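## Task

On top of the two-door cabinet beside arm3, complete a stack of three items. Bottom to top: the short square-section piece of timber, then the wooden block with three small holes, then the long cardboard box. Each item must lie on one of its long faces, sit roughly centred over the item beneath it, and not overhang the cabinet top. Every other object must finish resting directly on the furniture top it started on. The attempt fails if any object taken from a top ever rests unheld on the floor. It also fails if any object goes inside or beneath a piece of furniture, even while gripped. The stack must stay put without robot support. Finish by releasing and moving the arms away.

## Robot and tools

Setup: three identical i2rt Big YAM arms named arm1, arm2 and arm3. Each has six revolute joints, a two-finger gripper and a wrist camera (arm1_cam_wrist, arm2_cam_wrist, arm3_cam_wrist). Two fixed room cameras, room_a and room_b, also watch the scene. The hand can reach roughly 1.0 m from the joint-1 axis. With joints 1 and 6 at zero and the hand level and pointing forward, the wrist camera rides on top of the hand and looks toward the fingertips. Random small pushes may occasionally nudge loose objects.

Frame: one shared scene frame, origin on the floor, +z up. The hand point is midway between the fingertips. The hand's z axis runs along the fingers, and the fingers open and close along its y axis. Camera calibration (intrinsics and world-to-camera transforms) is supplied per camera. Wrist cameras are 504x504 fisheye and room cameras are 504x504. Real cameras may differ slightly from the calibration, and wrist-camera poses inherit errors from the reported joint angles.

execute_actions: argument actions is a list holding exactly one action, or none. An empty list only returns state and pictures. The action is an object keyed by robot name (arm1, arm2, arm3). Each robot gets its own object with a single key, joints. That holds named absolute targets, not offsets: joint1_rad to joint6_rad in radians, and gripper_m in metres of fingertip separation. Any subset may be given. Ranges and done-tolerances:
- joint1_rad -2.879..2.879 (±0.045): base yaw, positive counter-clockwise seen from above; at 0 the arm extends the way its foot faces.
- joint2_rad 0..3.141 (±0.14): shoulder; 0 points the upper arm backward, roughly level, and increasing raises it then brings it forward.
- joint3_rad 0..3.019 (±0.09): elbow; 0 is fully folded, and increasing opens it.
- joint4_rad -1.692..1.57 (±0.055): hand pitch, positive tilts the fingers up.
- joint5_rad -1.57..1.57 (±0.03): sideways hand swing, positive toward the arm's right.
- joint6_rad -2.094..2.094 (±0.035): hand roll, positive clockwise viewed from behind the hand.
- gripper_m 0..0.093 (±0.003): each finger squeezes with up to about 50-62 N, less on some grippers.
All motions in one action start together but finish independently. Joints run at different speeds, so the hand can sweep a wide curve between postures. An omitted joint or robot may keep driving toward its previous target. An unknown key or out-of-range number rejects the whole call, and nothing moves. Optional cameras lists the images wanted: omitted, null or ["all"] gives every camera, [] gives none. The pictures line gives the image order.

wait: seconds, 0 to 10. It commands nothing new and returns state and images like an empty action.

zoom_image: camera (a name) and region [x0, y0, x1, y1] in pixels of that camera's latest full image, origin top-left, at most 504x504. It gives a sharper crop.

finished_scene: scene, the integer of the current scene. It closes that scene irreversibly after the last command has been held, reports success, and gives the next task. If you continue from a summary, send an empty execute_actions first to learn the current scene and task. A reply with no tool call ends everything.

Reading results: joint_positions are the measured angles. Joint torques are raw drive outputs in joint order; they carry per-arm offsets, scale and noise, and are nonzero even in free air. joint_status reports how each commanded motion ended:
- off_target: the joint stopped short and may still be pushing.
- contact_stop: the joint dropped its target and holds where it stopped.
- time_out: the joint either holds or keeps pushing toward its target, or toward a clipped one near where it stands. It moves on its own if the obstruction clears.
- not_followed: arises with a 'joint command not followed' line, often with a 'cause:' line. A self/arm-collision check withheld that arm's joint targets; the gripper part still runs. The arm may retry those targets on each later action until new ones pass.
on_its_own lists uncommanded behaviour; there, 'held at' is the target a joint holds, not its position. To relieve a joint that keeps pushing, send its reported position as the target. A tiny target change may produce no motion. Loaded joints sag.

Hazards: the arms do not stop on contact and can push very hard. A hard squeeze between two robots fails the task outright, and hard impacts may too. Nothing reports robots touching each other, and the collision check can be late. It also ignores fingers, gripper housings and wrist cameras between arms. Objects touching arms are harmless. Sustained effort heats motors: a MOTOR HOT line appears from 85 °C. At 100 °C an OVER-TEMPERATURE FAULT drops that whole arm, gripper included, until it cools; its joints then read limit_stop_at_motor_heat, and the target must be resent afterwards. Some heat carries into the next scene. If a result reports a stop, later motion calls in the same reply are skipped. The world keeps running while you think, with the robots holding the last command. Avoid drops, slips, slams, knocking items off tops, and objects under or inside furniture. Keep motions short and efficient.

Each tool is called after "Request:" as name(argument=value, ...) on one line, values as JSON.

## Session

Request:
execute_actions(actions=[])

Scene clock: 0.00 s.
Joint torques (N m, as the arm reports them, + toward a larger angle): no reading
Motor temperatures (°C, as the motors report them): arm1=[22 22 24 22 21 20] | arm2=[22 23 21 21 20 23] | arm3=[21 21 23 24 20 23]
arm1.joint_positions: joint1_rad=+0.353 joint2_rad=+0.294 joint3_rad=+1.378 joint4_rad=-1.218 joint5_rad=+0.070 joint6_rad=+0.506 gripper_m=+0.095
arm1.joint_status: not commanded
arm1.hand: x=+0.4988 y=-0.9062 z=+1.3656 quat_wxyz=(-0.571, +0.030, -0.751, -0.330) (m; scene frame)
arm2.joint_positions: joint1_rad=-0.495 joint2_rad=+0.433 joint3_rad=+1.484 joint4_rad=-1.506 joint5_rad=+0.179 joint6_rad=-0.461 gripper_m=+0.095
arm2.joint_status: not commanded
arm2.hand: x=+0.2168 y=+0.1499 z=+1.4267 quat_wxyz=(-0.516, +0.248, -0.809, +0.133) (m; scene frame)
arm3.joint_positions: joint1_rad=-0.159 joint2_rad=+0.629 joint3_rad=+1.674 joint4_rad=-1.276 joint5_rad=+0.178 joint6_rad=-0.614 gripper_m=+0.095
arm3.joint_status: not commanded
arm3.hand: x=-0.3401 y=+0.8882 z=+1.5461 quat_wxyz=(-0.615, +0.397, -0.677, +0.079) (m; scene frame)
pictures: arm1_cam_wrist, arm2_cam_wrist, arm3_cam_wrist, room_a, room_b
Images, in order (width x height): arm1_cam_wrist 504x504, arm2_cam_wrist 504x504, arm3_cam_wrist 504x504, room_a 504x504, room_b 504x504.

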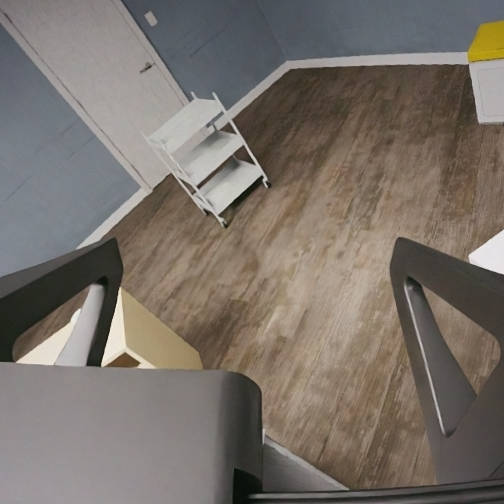

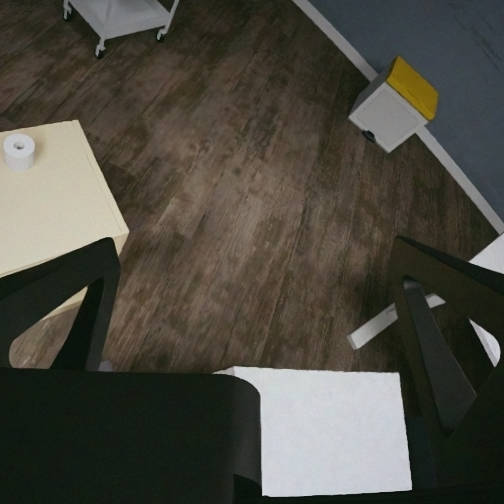

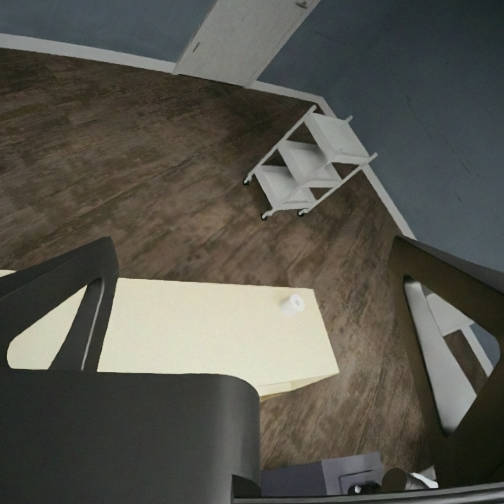

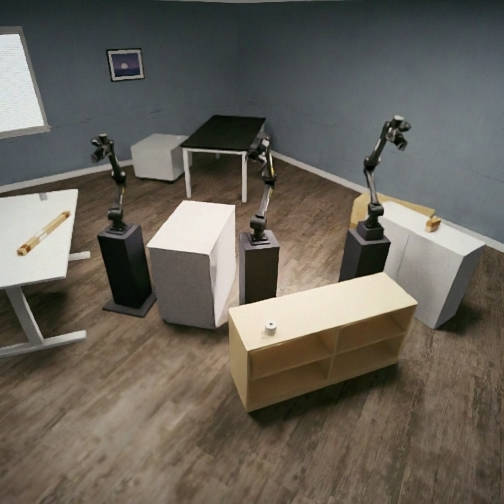

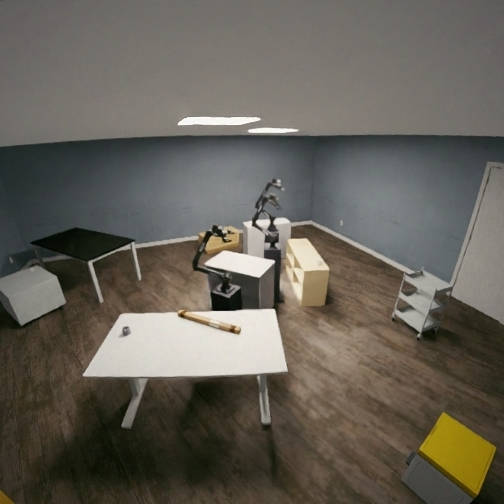

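Request:
zoom_image(camera="room_a", region=[340, 170, 500, 330])

Request:
zoom_image(camera="room_a", region=[0, 170, 160, 330])

Region (340, 170, 500, 330) of room_a's 504x504 image, scaled by 3.150, with more detail than that image has.

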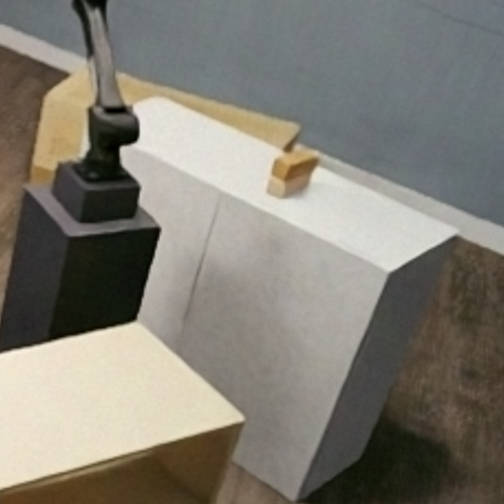

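Region (0, 170, 160, 330) of room_a's 504x504 image, scaled by 3.150, with more detail than that image has.

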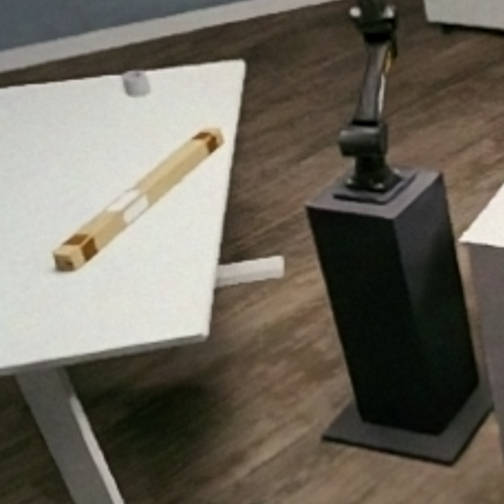

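Request:
execute_actions(actions=[{"arm1":{"joints":{"joint1_rad":-1.3,"joint2_rad":1.5,"joint3_rad":1.3,"joint4_rad":-1.37,"joint5_rad":0,"joint6_rad":0}},"arm2":{"joints":{"joint1_rad":-1.0,"joint2_rad":1.3,"joint3_rad":1.3,"joint4_rad":-1.57,"joint5_rad":0,"joint6_rad":0}},"arm3":{"joints":{"joint1_rad":1.8,"joint2_rad":1.3,"joint3_rad":1.3,"joint4_rad":-1.57,"joint5_rad":0,"joint6_rad":0}}}])

Scene clock: 5.57 s.
Joint torques (N m, as the arm reports them, + toward a larger angle): arm1=[-0.37 -9.91  8.1  -0.58 -0.06 -0.14] | arm2=[-0.42 -8.78  9.75  0.25 -0.14  0.1 ] | arm3=[ -0.4  -11.04   9.18  -0.03  -0.05   0.16]
Motor temperatures (°C, as the motors report them): arm1=[22 22 25 22 21 20] | arm2=[22 23 23 21 20 23] | arm3=[21 21 25 24 20 23]
arm1.joint_positions: joint1_rad=-1.299 joint2_rad=+1.490 joint3_rad=+1.300 joint4_rad=-1.354 joint5_rad=-0.001 joint6_rad=+0.013 gripper_m=+0.095
arm1.joint_status: all done
arm1.hand: x=+0.6462 y=-1.3342 z=+0.9560 quat_wxyz=(-0.018, -0.492, -0.870, +0.007) (m; scene frame)
arm2.joint_positions: joint1_rad=-0.997 joint2_rad=+1.294 joint3_rad=+1.291 joint4_rad=-1.562 joint5_rad=+0.002 joint6_rad=-0.014 gripper_m=+0.095
arm2.joint_status: all done
arm2.hand: x=+0.4527 y=+0.0578 z=+1.1178 quat_wxyz=(-0.003, -0.122, -0.993, +0.002) (m; scene frame)
arm3.joint_positions: joint1_rad=+1.803 joint2_rad=+1.326 joint3_rad=+1.276 joint4_rad=-1.556 joint5_rad=+0.001 joint6_rad=-0.016 gripper_m=+0.095
arm3.joint_status: all done
arm3.hand: x=-0.8178 y=+1.0172 z=+1.1147 quat_wxyz=(+0.008, +0.958, -0.285, +0.015) (m; scene frame)
pictures: arm1_cam_wrist, arm2_cam_wrist, arm3_cam_wrist, room_a, room_b
camera_calibration (this result's frames):
arm1_cam_wrist: T_world_to_cam=[[-0.856047, -0.516866, -0.00579074, -0.130774], [-0.430643, 0.706957, 0.561034, 0.690493], [-0.285885, 0.482765, -0.827773, 1.73961], [0, 0, 0, 1]] pos_world=[0.682736, -1.39556, 1.05185]
arm2_cam_wrist: T_world_to_cam=[[-0.24414, -0.969739, -0.00158946, 0.170961], [-0.784608, 0.196568, 0.588006, -0.311836], [-0.569899, 0.144803, -0.808855, 1.27545], [0, 0, 0, 1]] pos_world=[0.523945, 0.0423963, 1.21528]
arm3_cam_wrist: T_world_to_cam=[[0.555875, 0.831261, -0.0029729, -0.386718], [0.653387, -0.434712, 0.619766, 0.2939], [0.513895, -0.346455, -0.784781, 1.77355], [0, 0, 0, 1]] pos_world=[-0.888481, 1.06368, 1.20855]
Images, in order (width x height): arm1_cam_wrist 504x504, arm2_cam_wrist 504x504, arm3_cam_wrist 504x504, room_a 504x504, room_b 504x504.

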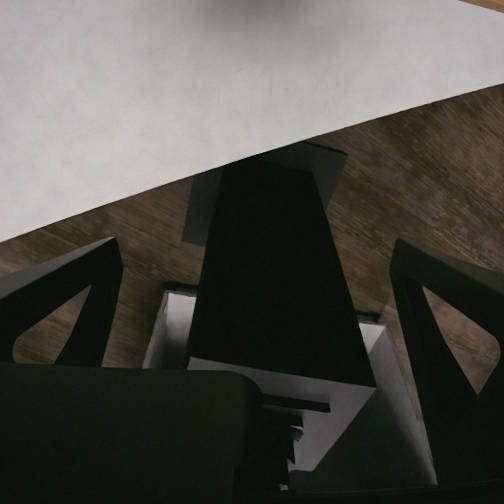

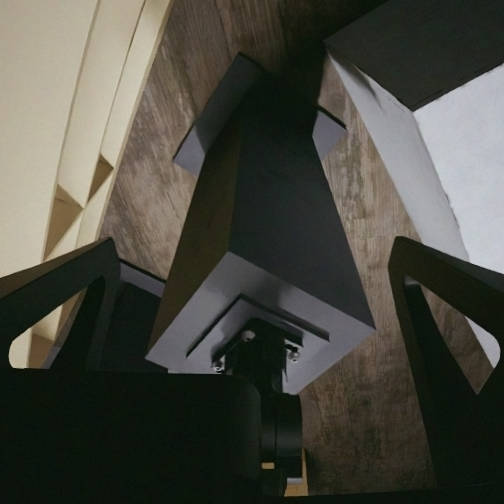

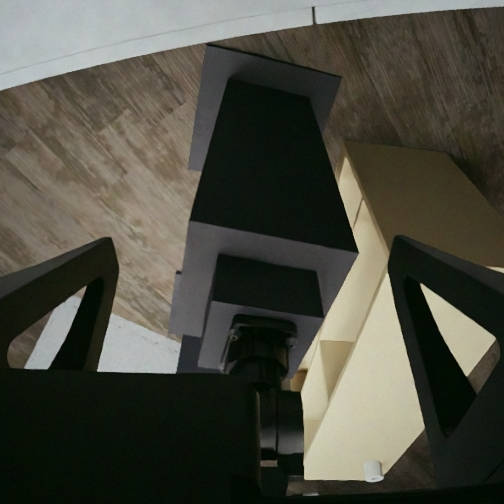

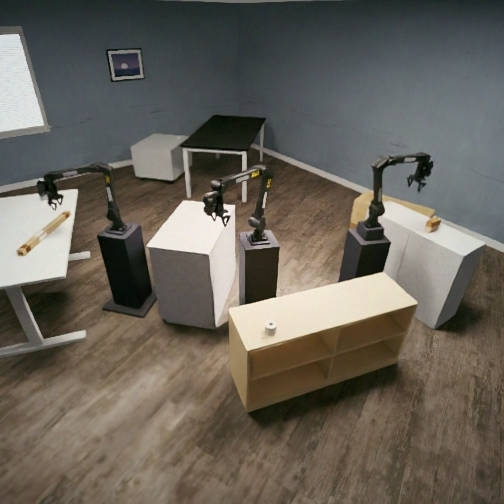

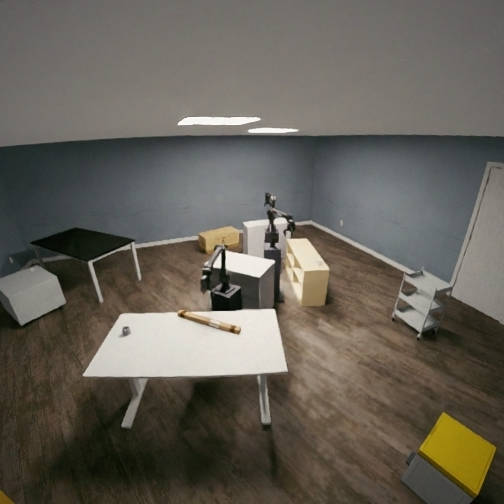

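Request:
execute_actions(actions=[{"arm1":{"joints":{"joint2_rad":2.0,"joint3_rad":1.9,"joint4_rad":-1.47}},"arm2":{"joints":{"joint1_rad":-2.0}},"arm3":{"joints":{"joint1_rad":1.2,"joint2_rad":1.9,"joint3_rad":1.9}}}])

Scene clock: 9.37 s.
Joint torques (N m, as the arm reports them, + toward a larger angle): arm1=[ -0.24 -16.68  11.54  -0.5   -0.06  -0.14] | arm2=[-0.56 -8.91  9.72  0.25 -0.1   0.09] | arm3=[ -0.33 -19.27  11.62   0.21  -0.07   0.12]
Motor temperatures (°C, as the motors report them): arm1=[22 22 25 22 21 20] | arm2=[22 24 24 21 20 23] | arm3=[21 21 26 24 20 23]
arm1.joint_positions: joint1_rad=-1.299 joint2_rad=+1.991 joint3_rad=+1.850 joint4_rad=-1.459 joint5_rad=-0.001 joint6_rad=+0.013 gripper_m=+0.095
arm1.joint_status: all done
arm1.hand: x=+0.7355 y=-1.4776 z=+0.9111 quat_wxyz=(+0.007, -0.492, -0.871, -0.007) (m; scene frame)
arm2.joint_positions: joint1_rad=-1.999 joint2_rad=+1.294 joint3_rad=+1.291 joint4_rad=-1.562 joint5_rad=+0.001 joint6_rad=-0.013 gripper_m=+0.095
arm2.joint_status: all done
arm2.hand: x=+0.2097 y=-0.1974 z=+1.1179 quat_wxyz=(-0.002, -0.584, -0.812, +0.003) (m; scene frame)
arm3.joint_positions: joint1_rad=+1.201 joint2_rad=+1.916 joint3_rad=+1.839 joint4_rad=-1.563 joint5_rad=+0.001 joint6_rad=-0.013 gripper_m=+0.095
arm3.joint_status: all done
arm3.hand: x=-0.7236 y=+1.3478 z=+1.0520 quat_wxyz=(+0.023, +0.829, -0.557, +0.028) (m; scene frame)
pictures: arm1_cam_wrist, arm2_cam_wrist, arm3_cam_wrist, room_a, room_b
camera_calibration (this result's frames):
arm1_cam_wrist: T_world_to_cam=[[-0.855877, -0.517155, -0.00509005, -0.129932], [-0.413453, 0.678275, 0.607453, 0.758193], [-0.310695, 0.52201, -0.794339, 1.843], [0, 0, 0, 1]] pos_world=[0.77488, -1.54352, 1.00273]
arm2_cam_wrist: T_world_to_cam=[[-0.948952, -0.315408, -0.00280343, 0.142503], [-0.256758, 0.767269, 0.587685, -0.450028], [-0.18321, 0.558405, -0.809085, 1.17488], [0, 0, 0, 1]] pos_world=[0.23493, -0.265821, 1.21545]
arm3_cam_wrist: T_world_to_cam=[[0.929813, 0.368022, -0.00268388, 0.180611], [0.281344, -0.706082, 0.649842, 0.479821], [0.237261, -0.604987, -0.760065, 1.91273], [0, 0, 0, 1]] pos_world=[-0.756745, 1.4295, 1.14247]
Images, in order (width x height): arm1_cam_wrist 504x504, arm2_cam_wrist 504x504, arm3_cam_wrist 504x504, room_a 504x504, room_b 504x504.

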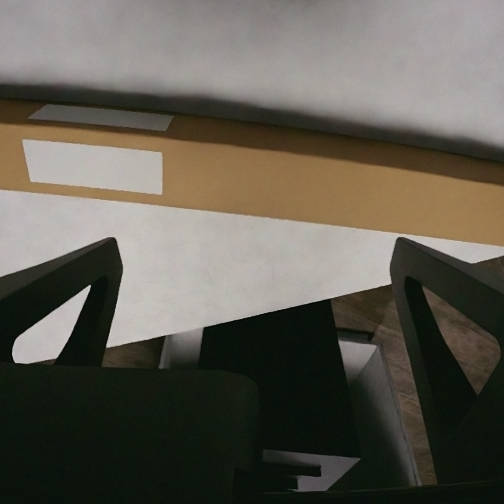

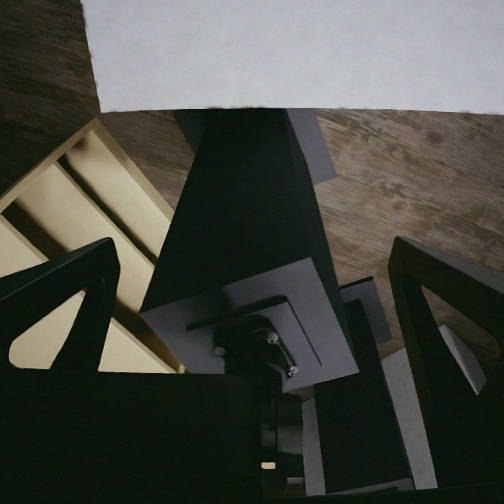

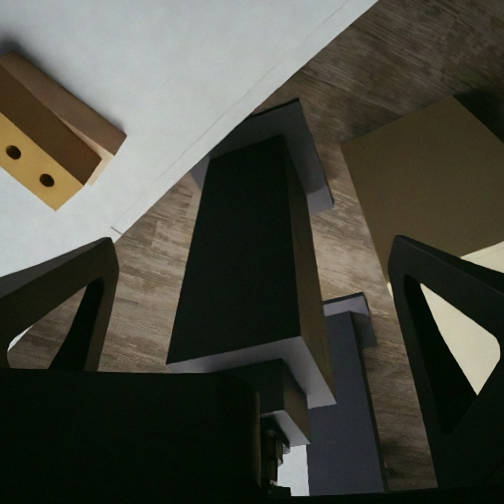

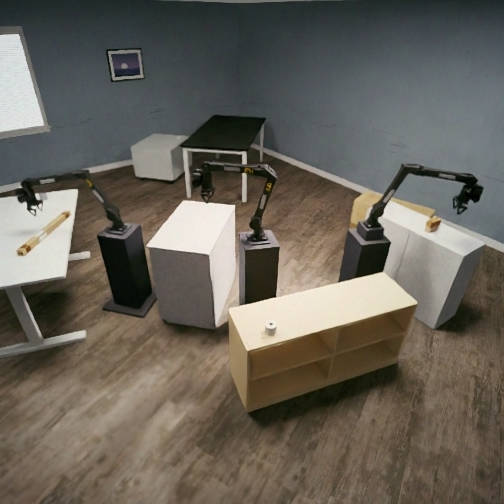

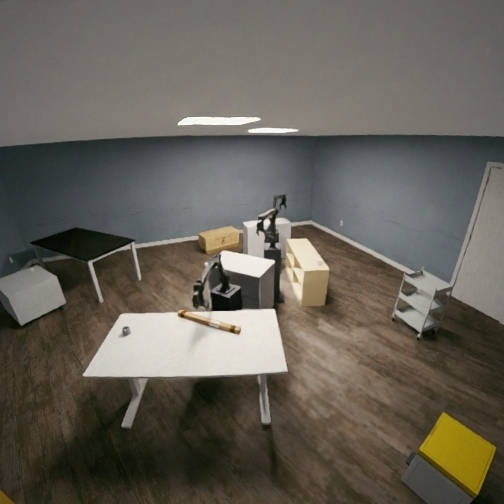

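Request:
execute_actions(actions=[{"arm1":{"joints":{"joint1_rad":-1.14,"joint3_rad":1.76,"joint4_rad":-1.29,"joint6_rad":-1.31}},"arm3":{"joints":{"joint1_rad":1.5,"joint4_rad":-1.5}}}], cameras=["arm1_cam_wrist","arm3_cam_wrist"])

Scene clock: 13.73 s.
Joint torques (N m, as the arm reports them, + toward a larger angle): arm1=[ -1.21 -16.78   7.85   0.41  -0.18  -0.15] | arm2=[-0.29 -8.89  9.73  0.23 -0.1   0.09] | arm3=[  0.63 -19.54  11.61   1.04   0.04   0.11]
Motor temperatures (°C, as the motors report them): arm1=[22 23 26 22 21 20] | arm2=[22 24 24 21 20 23] | arm3=[21 22 28 24 20 23]
arm1.joint_positions: joint1_rad=-1.131 joint2_rad=+1.991 joint3_rad=+1.762 joint4_rad=-1.308 joint5_rad=-0.001 joint6_rad=-1.296 gripper_m=+0.095
arm1.joint_status: all done
arm1.hand: x=+0.8243 y=-1.4240 z=+0.8788 quat_wxyz=(-0.013, +0.223, -0.975, +0.020) (m; scene frame)
arm2.joint_positions: joint1_rad=-1.999 joint2_rad=+1.294 joint3_rad=+1.291 joint4_rad=-1.562 joint5_rad=+0.001 joint6_rad=-0.013 gripper_m=+0.095
arm2.joint_status: not commanded
arm2.hand: x=+0.2097 y=-0.1974 z=+1.1179 quat_wxyz=(-0.002, -0.584, -0.812, +0.003) (m; scene frame)
arm3.joint_positions: joint1_rad=+1.492 joint2_rad=+1.916 joint3_rad=+1.839 joint4_rad=-1.513 joint5_rad=-0.002 joint6_rad=-0.013 gripper_m=+0.095
arm3.joint_status: all done
arm3.hand: x=-0.8774 y=+1.2739 z=+1.0526 quat_wxyz=(+0.008, +0.902, -0.431, +0.007) (m; scene frame)
pictures: arm1_cam_wrist, arm3_cam_wrist
camera_calibration (this result's frames):
arm1_cam_wrist: T_world_to_cam=[[0.434358, -0.89966, 0.0440929, -1.67781], [-0.744592, -0.331083, 0.579626, -0.361759], [-0.506868, -0.284597, -0.813689, 0.84707], [0, 0, 0, 1]] pos_world=[0.88876, -1.38816, 0.972916]
arm3_cam_wrist: T_world_to_cam=[[0.785001, 0.619471, -0.00529365, -0.0938509], [0.493805, -0.62055, 0.609159, 0.590836], [0.374072, -0.480805, -0.79303, 1.90153], [0, 0, 0, 1]] pos_world=[-0.929393, 1.33905, 1.14756]
Images, in order (width x height): arm1_cam_wrist 504x504, arm3_cam_wrist 504x504.

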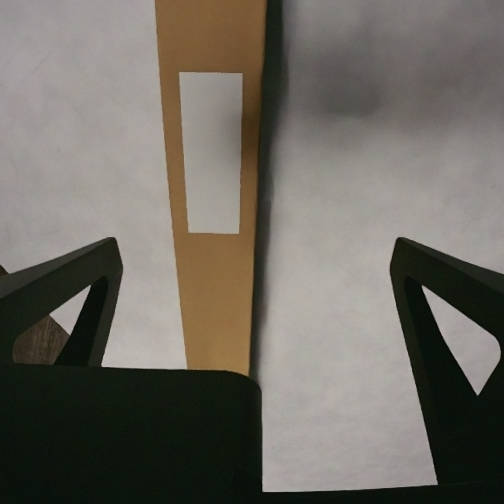

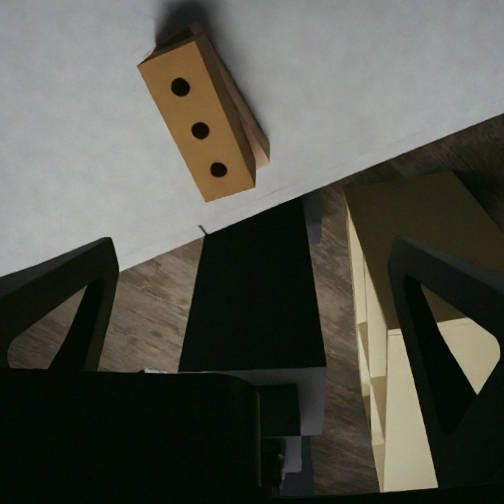

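Request:
execute_actions(actions=[{"arm1":{"joints":{"joint3_rad":1.52,"joint4_rad":-1.09}}}], cameras=["arm1_cam_wrist"])

Scene clock: 15.53 s.
Joint torques (N m, as the arm reports them, + toward a larger angle): arm1=[ -0.87 -16.09   7.15   0.33  -0.18  -0.12] | arm2=[-0.32 -8.92  9.72  0.24 -0.1   0.09] | arm3=[  0.64 -19.75  11.61   1.03   0.02   0.11]
Motor temperatures (°C, as the motors report them): arm1=[22 23 26 22 21 20] | arm2=[22 24 25 21 20 23] | arm3=[21 22 29 24 20 23]
arm1.joint_positions: joint1_rad=-1.131 joint2_rad=+1.991 joint3_rad=+1.519 joint4_rad=-1.107 joint5_rad=-0.001 joint6_rad=-1.297 gripper_m=+0.095
arm1.joint_status: all done
arm1.hand: x=+0.7973 y=-1.3931 z=+0.7912 quat_wxyz=(-0.002, +0.223, -0.975, +0.001) (m; scene frame)
arm2.joint_positions: joint1_rad=-1.999 joint2_rad=+1.294 joint3_rad=+1.291 joint4_rad=-1.562 joint5_rad=+0.001 joint6_rad=-0.013 gripper_m=+0.095
arm2.joint_status: not commanded
arm2.hand: x=+0.2097 y=-0.1974 z=+1.1179 quat_wxyz=(-0.002, -0.584, -0.812, +0.003) (m; scene frame)
arm3.joint_positions: joint1_rad=+1.492 joint2_rad=+1.916 joint3_rad=+1.839 joint4_rad=-1.513 joint5_rad=-0.002 joint6_rad=-0.013 gripper_m=+0.095
arm3.joint_status: not commanded
arm3.hand: x=-0.8774 y=+1.2739 z=+1.0526 quat_wxyz=(+0.008, +0.902, -0.431, +0.007) (m; scene frame)
pictures: arm1_cam_wrist
camera_calibration (this result's frames):
arm1_cam_wrist: T_world_to_cam=[[0.436153, -0.899866, 0.00334507, -1.60382], [-0.72776, -0.350544, 0.589478, -0.369198], [-0.529279, -0.259537, -0.807777, 0.81898], [0, 0, 0, 1]] pos_world=[0.864291, -1.36009, 0.884553]
Images, in order (width x height): arm1_cam_wrist 504x504.

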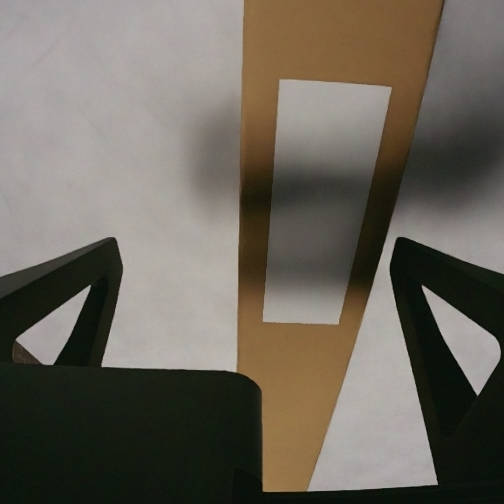

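Request:
execute_actions(actions=[{"arm1":{"joints":{"joint1_rad":-1.115,"joint2_rad":2.09,"joint3_rad":1.62,"joint4_rad":-1.07}}}], cameras=["arm1_cam_wrist"])

Request:
execute_actions(actions=[{"arm1":{"joints":{"gripper_m":0.02}}}], cameras=["arm1_cam_wrist"])

Scene clock: 17.50 s.
Joint torques (N m, as the arm reports them, + toward a larger angle): arm1=[  1.16 -15.63  10.5    0.21  -0.2   -0.13] | arm2=[-0.35 -8.87  9.73  0.23 -0.1   0.08] | arm3=[  0.67 -19.56  11.61   1.04   0.03   0.11]
Motor temperatures (°C, as the motors report them): arm1=[22 23 26 22 21 20] | arm2=[22 24 25 21 20 23] | arm3=[21 23 29 24 20 23]
arm1.joint_positions: joint1_rad=-1.130 joint2_rad=+2.061 joint3_rad=+1.572 joint4_rad=-1.083 joint5_rad=-0.001 joint6_rad=-1.297 gripper_m=+0.095
arm1.joint_status: all done
arm1.hand: x=+0.8110 y=-1.4082 z=+0.7696 quat_wxyz=(-0.004, +0.223, -0.975, +0.004) (m; scene frame)
arm2.joint_positions: joint1_rad=-1.999 joint2_rad=+1.294 joint3_rad=+1.291 joint4_rad=-1.562 joint5_rad=+0.001 joint6_rad=-0.013 gripper_m=+0.095
arm2.joint_status: not commanded
arm2.hand: x=+0.2097 y=-0.1974 z=+1.1179 quat_wxyz=(-0.002, -0.584, -0.812, +0.003) (m; scene frame)
arm3.joint_positions: joint1_rad=+1.492 joint2_rad=+1.916 joint3_rad=+1.839 joint4_rad=-1.513 joint5_rad=-0.002 joint6_rad=-0.013 gripper_m=+0.095
arm3.joint_status: not commanded
arm3.hand: x=-0.8774 y=+1.2739 z=+1.0526 quat_wxyz=(+0.008, +0.902, -0.431, +0.007) (m; scene frame)
pictures: arm1_cam_wrist
camera_calibration (this result's frames):
arm1_cam_wrist: T_world_to_cam=[[0.436453, -0.899676, 0.00959301, -1.62811], [-0.73016, -0.347947, 0.588048, -0.345071], [-0.525714, -0.26366, -0.808769, 0.796955], [0, 0, 0, 1]] pos_world=[0.877609, -1.37472, 0.86309]
Images, in order (width x height): arm1_cam_wrist 504x504.

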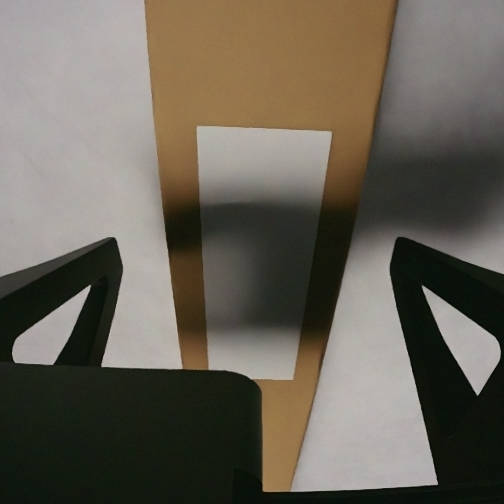

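Scene clock: 18.17 s.
Joint torques (N m, as the arm reports them, + toward a larger angle): arm1=[  1.07 -15.36  10.48   0.24  -0.19  -0.1 ] | arm2=[-0.31 -8.85  9.7   0.23 -0.1   0.09] | arm3=[  0.72 -19.66  11.63   1.03   0.03   0.12]
Motor temperatures (°C, as the motors report them): arm1=[22 23 26 22 21 20] | arm2=[22 24 25 21 20 23] | arm3=[21 23 29 24 20 23]
arm1.joint_positions: joint1_rad=-1.130 joint2_rad=+2.061 joint3_rad=+1.572 joint4_rad=-1.083 joint5_rad=-0.001 joint6_rad=-1.299 gripper_m=+0.050
arm1.joint_status: gripper_m off_target (ended at +0.050, target +0.020)
arm1.hand: x=+0.8110 y=-1.4082 z=+0.7696 quat_wxyz=(-0.004, +0.224, -0.974, +0.004) (m; scene frame)
arm2.joint_positions: joint1_rad=-1.999 joint2_rad=+1.294 joint3_rad=+1.291 joint4_rad=-1.562 joint5_rad=+0.001 joint6_rad=-0.013 gripper_m=+0.095
arm2.joint_status: not commanded
arm2.hand: x=+0.2097 y=-0.1974 z=+1.1179 quat_wxyz=(-0.002, -0.584, -0.812, +0.003) (m; scene frame)
arm3.joint_positions: joint1_rad=+1.492 joint2_rad=+1.916 joint3_rad=+1.839 joint4_rad=-1.513 joint5_rad=-0.002 joint6_rad=-0.013 gripper_m=+0.095
arm3.joint_status: not commanded
arm3.hand: x=-0.8774 y=+1.2739 z=+1.0526 quat_wxyz=(+0.008, +0.902, -0.431, +0.007) (m; scene frame)
pictures: arm1_cam_wrist
camera_calibration (this result's frames):
arm1_cam_wrist: T_world_to_cam=[[0.438168, -0.898842, 0.00960466, -1.62834], [-0.729488, -0.349328, 0.588062, -0.347572], [-0.52522, -0.264677, -0.808759, 0.795114], [0, 0, 0, 1]] pos_world=[0.877546, -1.37459, 0.863088]
Images, in order (width x height): arm1_cam_wrist 504x504.

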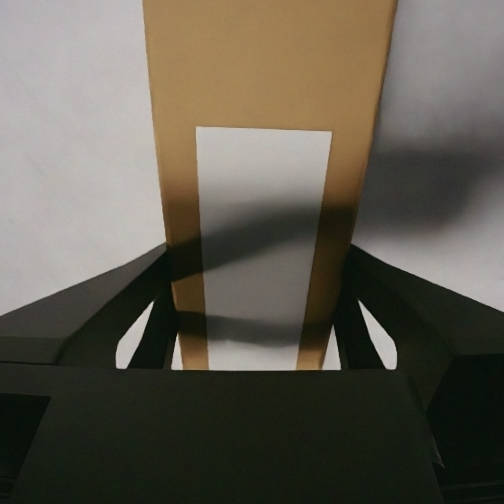

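Request:
execute_actions(actions=[{"arm1":{"joints":{"joint2_rad":1.85,"joint3_rad":1.95,"joint4_rad":-1.62,"joint6_rad":-1.57}},"arm2":{"joints":{"joint1_rad":-0.3}}}], cameras=[])

Request:
execute_actions(actions=[{"arm1":{"joints":{"joint1_rad":1.59}}}], cameras=["room_a","room_b"])

Scene clock: 21.10 s.
Joint torques (N m, as the arm reports them, + toward a larger angle): arm1=[  1.09 -14.23   9.32  -0.55  -0.19  -0.12] | arm2=[-0.24 -8.9   9.71  0.25 -0.1   0.08] | arm3=[  0.76 -19.54  11.61   1.05   0.03   0.11]
Motor temperatures (°C, as the motors report them): arm1=[22 23 27 22 21 20] | arm2=[22 24 26 21 20 23] | arm3=[21 23 30 24 20 23]
arm1.joint_positions: joint1_rad=-1.130 joint2_rad=+1.826 joint3_rad=+1.934 joint4_rad=-1.604 joint5_rad=-0.001 joint6_rad=-1.557 gripper_m=+0.050
arm1.joint_status: all done
arm1.hand: x=+0.7979 y=-1.3944 z=+1.0376 quat_wxyz=(-0.017, +0.347, -0.937, +0.039) (m; scene frame)
arm2.joint_positions: joint1_rad=-0.299 joint2_rad=+1.294 joint3_rad=+1.291 joint4_rad=-1.562 joint5_rad=+0.001 joint6_rad=-0.012 gripper_m=+0.095
arm2.joint_status: all done
arm2.hand: x=+0.4303 y=+0.3080 z=+1.1176 quat_wxyz=(-0.003, +0.224, -0.975, +0.000) (m; scene frame)
arm3.joint_positions: joint1_rad=+1.492 joint2_rad=+1.916 joint3_rad=+1.839 joint4_rad=-1.513 joint5_rad=-0.002 joint6_rad=-0.013 gripper_m=+0.095
arm3.joint_status: not commanded
arm3.hand: x=-0.8774 y=+1.2739 z=+1.0526 quat_wxyz=(+0.008, +0.902, -0.431, +0.007) (m; scene frame)
pictures: none
No camera images: the call's "cameras" was empty. Leave "cameras" out to get every camera's image.

Scene clock: 23.50 s.
Joint torques (N m, as the arm reports them, + toward a larger angle): arm1=[ -0.77 -16.08   9.29  -0.61  -0.14  -0.12] | arm2=[-0.33 -8.85  9.72  0.23 -0.09  0.08] | arm3=[  0.77 -19.55  11.61   1.04   0.03   0.11]
Motor temperatures (°C, as the motors report them): arm1=[22 23 27 22 21 20] | arm2=[22 24 26 21 20 23] | arm3=[21 23 31 24 20 23]
arm1.joint_positions: joint1_rad=+1.597 joint2_rad=+1.845 joint3_rad=+1.934 joint4_rad=-1.604 joint5_rad=-0.001 joint6_rad=-1.558 gripper_m=+0.050
arm1.joint_status: all done
arm1.hand: x=+0.2356 y=-0.4030 z=+1.0142 quat_wxyz=(-0.023, +0.989, +0.148, -0.001) (m; scene frame)
arm2.joint_positions: joint1_rad=-0.299 joint2_rad=+1.294 joint3_rad=+1.291 joint4_rad=-1.562 joint5_rad=+0.001 joint6_rad=-0.012 gripper_m=+0.095
arm2.joint_status: not commanded
arm2.hand: x=+0.4303 y=+0.3080 z=+1.1176 quat_wxyz=(-0.003, +0.224, -0.975, +0.000) (m; scene frame)
arm3.joint_positions: joint1_rad=+1.492 joint2_rad=+1.916 joint3_rad=+1.839 joint4_rad=-1.513 joint5_rad=-0.002 joint6_rad=-0.013 gripper_m=+0.095
arm3.joint_status: not commanded
arm3.hand: x=-0.8774 y=+1.2739 z=+1.0526 quat_wxyz=(+0.008, +0.902, -0.431, +0.007) (m; scene frame)
pictures: room_a, room_b
Images, in order (width x height): room_a 504x504, room_b 504x504.

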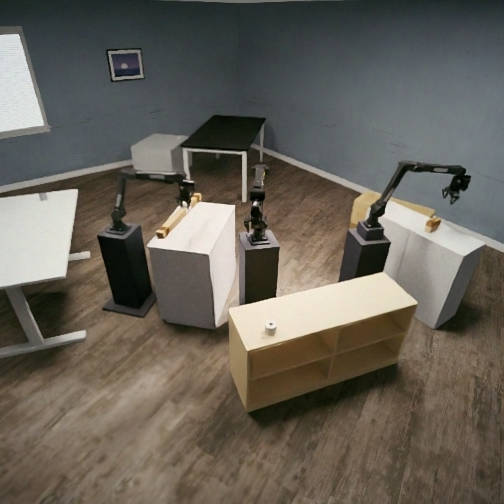

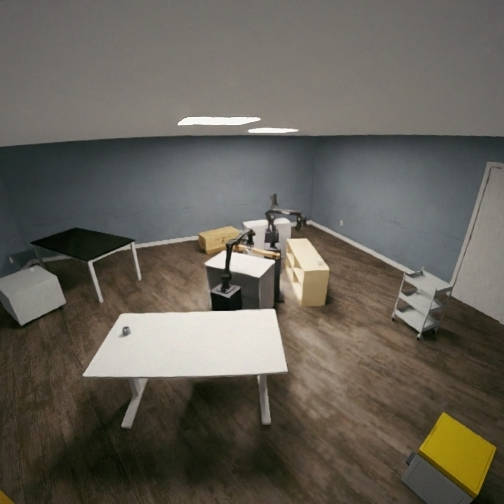

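Request:
execute_actions(actions=[{"arm1":{"joints":{"joint2_rad":2.0,"joint3_rad":1.56,"joint4_rad":-1.12}}}], cameras=["room_a"])

Request:
zoom_image(camera="room_a", region=[130, 170, 250, 290])

Scene clock: 27.73 s.
Joint torques (N m, as the arm reports them, + toward a larger angle): arm1=[ -0.85 -13.42   5.51   1.55  -0.24  -0.17] | arm2=[-0.25 -8.86  9.72  0.24 -0.09  0.08] | arm3=[  0.67 -19.71  11.62   1.06   0.03   0.12]
Motor temperatures (°C, as the motors report them): arm1=[22 23 27 22 21 20] | arm2=[22 24 26 21 20 23] | arm3=[21 24 32 24 20 23]
arm1.joint_positions: joint1_rad=+1.597 joint2_rad=+1.950 joint3_rad=+1.589 joint4_rad=-1.176 joint5_rad=+0.001 joint6_rad=-1.554 gripper_m=+0.050
arm1.joint_status: joint4_rad time_out (moved +0.429 of +0.484); the others done
arm1.on_its_own: joint4_rad reads -1.176 and still pushes toward -1.120 since a time_out
arm1.hand: x=+0.2358 y=-0.3976 z=+0.8254 quat_wxyz=(-0.012, +0.989, +0.146, +0.002) (m; scene frame)
arm2.joint_positions: joint1_rad=-0.299 joint2_rad=+1.294 joint3_rad=+1.291 joint4_rad=-1.562 joint5_rad=+0.001 joint6_rad=-0.012 gripper_m=+0.095
arm2.joint_status: not commanded
arm2.hand: x=+0.4303 y=+0.3080 z=+1.1176 quat_wxyz=(-0.003, +0.224, -0.975, +0.000) (m; scene frame)
arm3.joint_positions: joint1_rad=+1.492 joint2_rad=+1.916 joint3_rad=+1.839 joint4_rad=-1.513 joint5_rad=-0.002 joint6_rad=-0.013 gripper_m=+0.095
arm3.joint_status: not commanded
arm3.hand: x=-0.8774 y=+1.2739 z=+1.0526 quat_wxyz=(+0.008, +0.902, -0.431, +0.007) (m; scene frame)
pictures: room_a
Images, in order (width x height): room_a 504x504.

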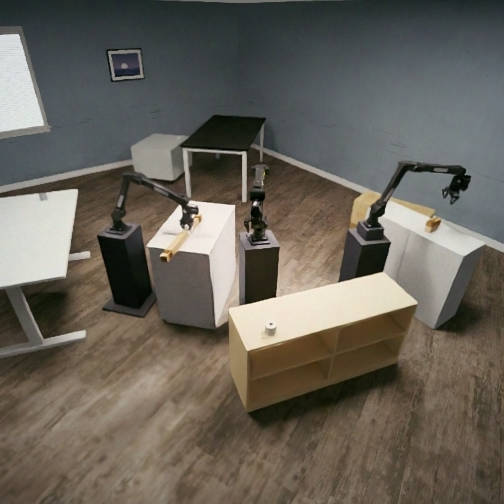

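Region (130, 170, 250, 290) of room_a's 504x504 image, scaled by 4.200, with more detail than that image has.

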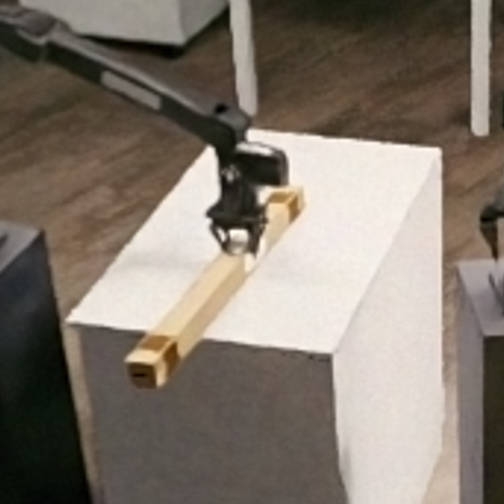

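Request:
execute_actions(actions=[{"arm1":{"joints":{"gripper_m":0.093,"joint2_rad":1.95,"joint3_rad":1.6,"joint4_rad":-1.18}}}], cameras=[])

Request:
execute_actions(actions=[{"arm1":{"joints":{"joint2_rad":1.5,"joint3_rad":1.6,"joint4_rad":-1.6}}}], cameras=[])

Request:
execute_actions(actions=[{"arm1":{"joints":{"joint1_rad":-0.5}}}], cameras=[])

Request:
execute_actions(actions=[{"arm2":{"joints":{"joint1_rad":-1.97,"joint2_rad":1.9,"joint3_rad":1.75,"joint4_rad":-1.4,"joint6_rad":-1.53}}}], cameras=["room_a","arm2_cam_wrist"])

Request:
zoom_image(camera="room_a", region=[130, 170, 250, 290])

Scene clock: 32.90 s.
Joint torques (N m, as the arm reports them, + toward a larger angle): arm1=[ -0.99 -16.49   8.31  -0.31  -0.24  -0.14] | arm2=[-0.31 -8.83  9.71  0.25 -0.09  0.08] | arm3=[  0.74 -19.69  11.61   1.04   0.03   0.13]
Motor temperatures (°C, as the motors report them): arm1=[22 24 27 22 21 20] | arm2=[22 24 27 21 20 23] | arm3=[21 24 33 24 20 23]
arm1.joint_positions: joint1_rad=+1.597 joint2_rad=+1.948 joint3_rad=+1.589 joint4_rad=-1.176 joint5_rad=+0.001 joint6_rad=-1.557 gripper_m=+0.093
arm1.joint_status: all done
arm1.hand: x=+0.2357 y=-0.3975 z=+0.8267 quat_wxyz=(-0.013, +0.989, +0.147, +0.002) (m; scene frame)
arm2.joint_positions: joint1_rad=-0.299 joint2_rad=+1.294 joint3_rad=+1.291 joint4_rad=-1.562 joint5_rad=+0.001 joint6_rad=-0.012 gripper_m=+0.095
arm2.joint_status: not commanded
arm2.hand: x=+0.4303 y=+0.3080 z=+1.1176 quat_wxyz=(-0.003, +0.224, -0.975, +0.000) (m; scene frame)
arm3.joint_positions: joint1_rad=+1.492 joint2_rad=+1.916 joint3_rad=+1.839 joint4_rad=-1.513 joint5_rad=-0.002 joint6_rad=-0.013 gripper_m=+0.095
arm3.joint_status: not commanded
arm3.hand: x=-0.8774 y=+1.2739 z=+1.0526 quat_wxyz=(+0.008, +0.902, -0.431, +0.007) (m; scene frame)
pictures: none
No camera images: the call's "cameras" was empty. Leave "cameras" out to get every camera's image.

Scene clock: 34.37 s.
Joint torques (N m, as the arm reports them, + toward a larger angle): arm1=[ -0.83 -10.25   9.05  -0.44  -0.24  -0.11] | arm2=[-0.33 -8.87  9.71  0.25 -0.09  0.08] | arm3=[  0.66 -19.62  11.65   0.98   0.03   0.12]
Motor temperatures (°C, as the motors report them): arm1=[22 24 27 22 21 20] | arm2=[22 24 27 21 20 23] | arm3=[21 24 33 24 20 23]
arm1.joint_positions: joint1_rad=+1.597 joint2_rad=+1.484 joint3_rad=+1.589 joint4_rad=-1.588 joint5_rad=+0.001 joint6_rad=-1.558 gripper_m=+0.093
arm1.joint_status: all done
arm1.hand: x=+0.2739 y=-0.5223 z=+1.0593 quat_wxyz=(-0.039, +0.988, +0.148, -0.002) (m; scene frame)
arm2.joint_positions: joint1_rad=-0.299 joint2_rad=+1.294 joint3_rad=+1.291 joint4_rad=-1.562 joint5_rad=+0.001 joint6_rad=-0.012 gripper_m=+0.095
arm2.joint_status: not commanded
arm2.hand: x=+0.4303 y=+0.3080 z=+1.1176 quat_wxyz=(-0.003, +0.224, -0.975, +0.000) (m; scene frame)
arm3.joint_positions: joint1_rad=+1.492 joint2_rad=+1.916 joint3_rad=+1.839 joint4_rad=-1.513 joint5_rad=-0.002 joint6_rad=-0.013 gripper_m=+0.095
arm3.joint_status: not commanded
arm3.hand: x=-0.8774 y=+1.2739 z=+1.0526 quat_wxyz=(+0.008, +0.902, -0.431, +0.007) (m; scene frame)
pictures: none
No camera images: the call's "cameras" was empty. Leave "cameras" out to get every camera's image.

Scene clock: 36.50 s.
Joint torques (N m, as the arm reports them, + toward a larger angle): arm1=[ -0.1  -10.4    8.99  -0.43  -0.24  -0.11] | arm2=[-0.3  -8.93  9.72  0.24 -0.09  0.08] | arm3=[  0.8  -19.62  11.6    1.03   0.04   0.12]
Motor temperatures (°C, as the motors report them): arm1=[22 24 27 22 21 20] | arm2=[22 24 27 21 20 23] | arm3=[21 24 33 24 20 23]
arm1.joint_positions: joint1_rad=-0.500 joint2_rad=+1.489 joint3_rad=+1.589 joint4_rad=-1.588 joint5_rad=+0.000 joint6_rad=-1.558 gripper_m=+0.093
arm1.joint_status: all done
arm1.hand: x=+0.8610 y=-1.0576 z=+1.0670 quat_wxyz=(-0.028, +0.621, -0.782, +0.038) (m; scene frame)
arm2.joint_positions: joint1_rad=-0.299 joint2_rad=+1.294 joint3_rad=+1.291 joint4_rad=-1.562 joint5_rad=+0.001 joint6_rad=-0.012 gripper_m=+0.095
arm2.joint_status: not commanded
arm2.hand: x=+0.4303 y=+0.3080 z=+1.1176 quat_wxyz=(-0.003, +0.224, -0.975, +0.000) (m; scene frame)
arm3.joint_positions: joint1_rad=+1.492 joint2_rad=+1.916 joint3_rad=+1.839 joint4_rad=-1.513 joint5_rad=-0.002 joint6_rad=-0.013 gripper_m=+0.095
arm3.joint_status: not commanded
arm3.hand: x=-0.8774 y=+1.2739 z=+1.0526 quat_wxyz=(+0.008, +0.902, -0.431, +0.007) (m; scene frame)
pictures: none
No camera images: the call's "cameras" was empty. Leave "cameras" out to get every camera's image.

Scene clock: 38.63 s.
Joint torques (N m, as the arm reports them, + toward a larger angle): arm1=[ -0.25 -10.31   9.    -0.46  -0.23  -0.12] | arm2=[  0.2  -20.41  11.89   0.24  -0.22  -0.13] | arm3=[  0.86 -19.71  11.62   1.04   0.04   0.12]
Motor temperatures (°C, as the motors report them): arm1=[22 23 27 22 21 20] | arm2=[22 24 28 21 20 23] | arm3=[21 24 34 24 20 23]
arm1.joint_positions: joint1_rad=-0.500 joint2_rad=+1.489 joint3_rad=+1.589 joint4_rad=-1.588 joint5_rad=+0.000 joint6_rad=-1.558 gripper_m=+0.093
arm1.joint_status: not commanded
arm1.hand: x=+0.8610 y=-1.0576 z=+1.0670 quat_wxyz=(-0.028, +0.621, -0.782, +0.038) (m; scene frame)
arm2.joint_positions: joint1_rad=-1.978 joint2_rad=+1.928 joint3_rad=+1.708 joint4_rad=-1.396 joint5_rad=+0.002 joint6_rad=-1.516 gripper_m=+0.095
arm2.joint_status: all done
arm2.hand: x=+0.2867 y=-0.3959 z=+0.9838 quat_wxyz=(+0.005, +0.138, -0.990, -0.022) (m; scene frame)
arm3.joint_positions: joint1_rad=+1.492 joint2_rad=+1.916 joint3_rad=+1.839 joint4_rad=-1.513 joint5_rad=-0.002 joint6_rad=-0.013 gripper_m=+0.095
arm3.joint_status: not commanded
arm3.hand: x=-0.8774 y=+1.2739 z=+1.0526 quat_wxyz=(+0.008, +0.902, -0.431, +0.007) (m; scene frame)
pictures: arm2_cam_wrist, room_a
camera_calibration (this result's frames):
arm2_cam_wrist: T_world_to_cam=[[0.270978, -0.961337, -0.0490209, -0.407384], [-0.764516, -0.245883, 0.595867, -0.462795], [-0.584882, -0.123989, -0.801586, 1.02894], [0, 0, 0, 1]] pos_world=[0.358387, -0.377849, 1.08058]
Images, in order (width x height): arm2_cam_wrist 504x504, room_a 504x504.

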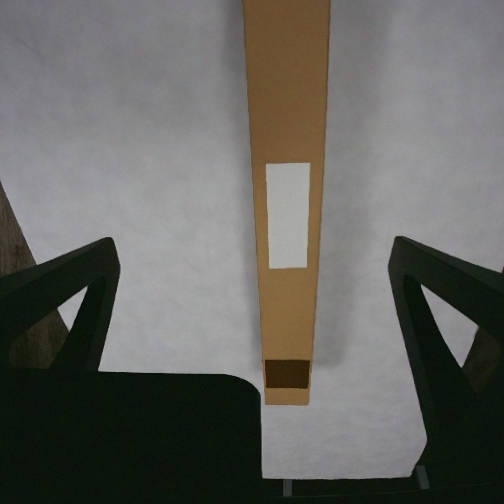

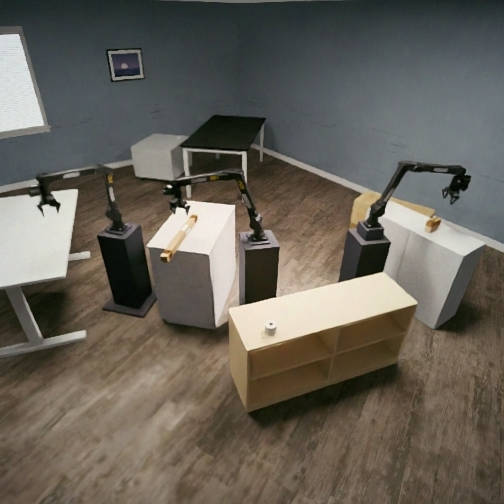

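Region (130, 170, 250, 290) of room_a's 504x504 image, scaled by 4.200, with more detail than that image has.

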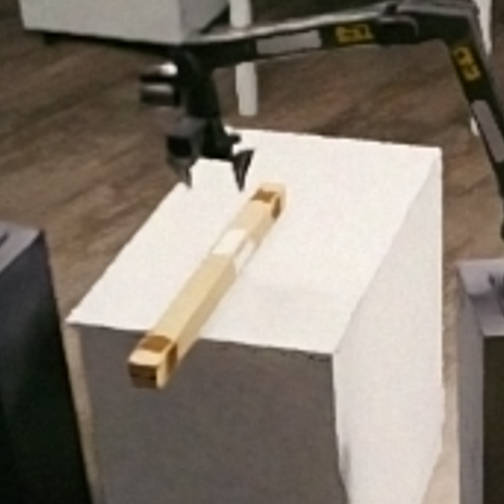

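Request:
execute_actions(actions=[{"arm2":{"joints":{"joint2_rad":2.02,"joint3_rad":1.53,"joint4_rad":-1.04}}}], cameras=["arm2_cam_wrist"])

Scene clock: 41.27 s.
Joint torques (N m, as the arm reports them, + toward a larger angle): arm1=[ -0.27 -10.21   8.98  -0.46  -0.23  -0.11] | arm2=[  0.25 -18.96   8.95   0.8   -0.22  -0.12] | arm3=[  0.71 -19.62  11.6    0.99   0.04   0.11]
Motor temperatures (°C, as the motors report them): arm1=[22 23 27 22 21 20] | arm2=[22 25 28 21 20 23] | arm3=[21 24 34 24 20 23]
arm1.joint_positions: joint1_rad=-0.500 joint2_rad=+1.489 joint3_rad=+1.589 joint4_rad=-1.588 joint5_rad=+0.000 joint6_rad=-1.558 gripper_m=+0.093
arm1.joint_status: not commanded
arm1.hand: x=+0.8610 y=-1.0576 z=+1.0670 quat_wxyz=(-0.028, +0.621, -0.782, +0.038) (m; scene frame)
arm2.joint_positions: joint1_rad=-1.978 joint2_rad=+2.029 joint3_rad=+1.514 joint4_rad=-1.050 joint5_rad=+0.002 joint6_rad=-1.516 gripper_m=+0.095
arm2.joint_status: all done
arm2.hand: x=+0.2882 y=-0.4003 z=+0.8575 quat_wxyz=(+0.000, +0.139, -0.990, +0.003) (m; scene frame)
arm3.joint_positions: joint1_rad=+1.492 joint2_rad=+1.916 joint3_rad=+1.839 joint4_rad=-1.513 joint5_rad=-0.002 joint6_rad=-0.013 gripper_m=+0.095
arm3.joint_status: not commanded
arm3.hand: x=-0.8774 y=+1.2739 z=+1.0526 quat_wxyz=(+0.008, +0.902, -0.431, +0.007) (m; scene frame)
pictures: arm2_cam_wrist
camera_calibration (this result's frames):
arm2_cam_wrist: T_world_to_cam=[[0.272111, -0.962262, 0.00275177, -0.46331], [-0.774434, -0.217297, 0.594166, -0.371702], [-0.571145, -0.16381, -0.804338, 0.910485], [0, 0, 0, 1]] pos_world=[0.358232, -0.377449, 0.954465]
Images, in order (width x height): arm2_cam_wrist 504x504.

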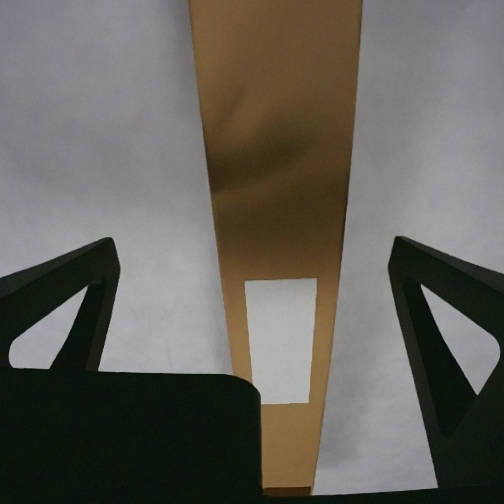

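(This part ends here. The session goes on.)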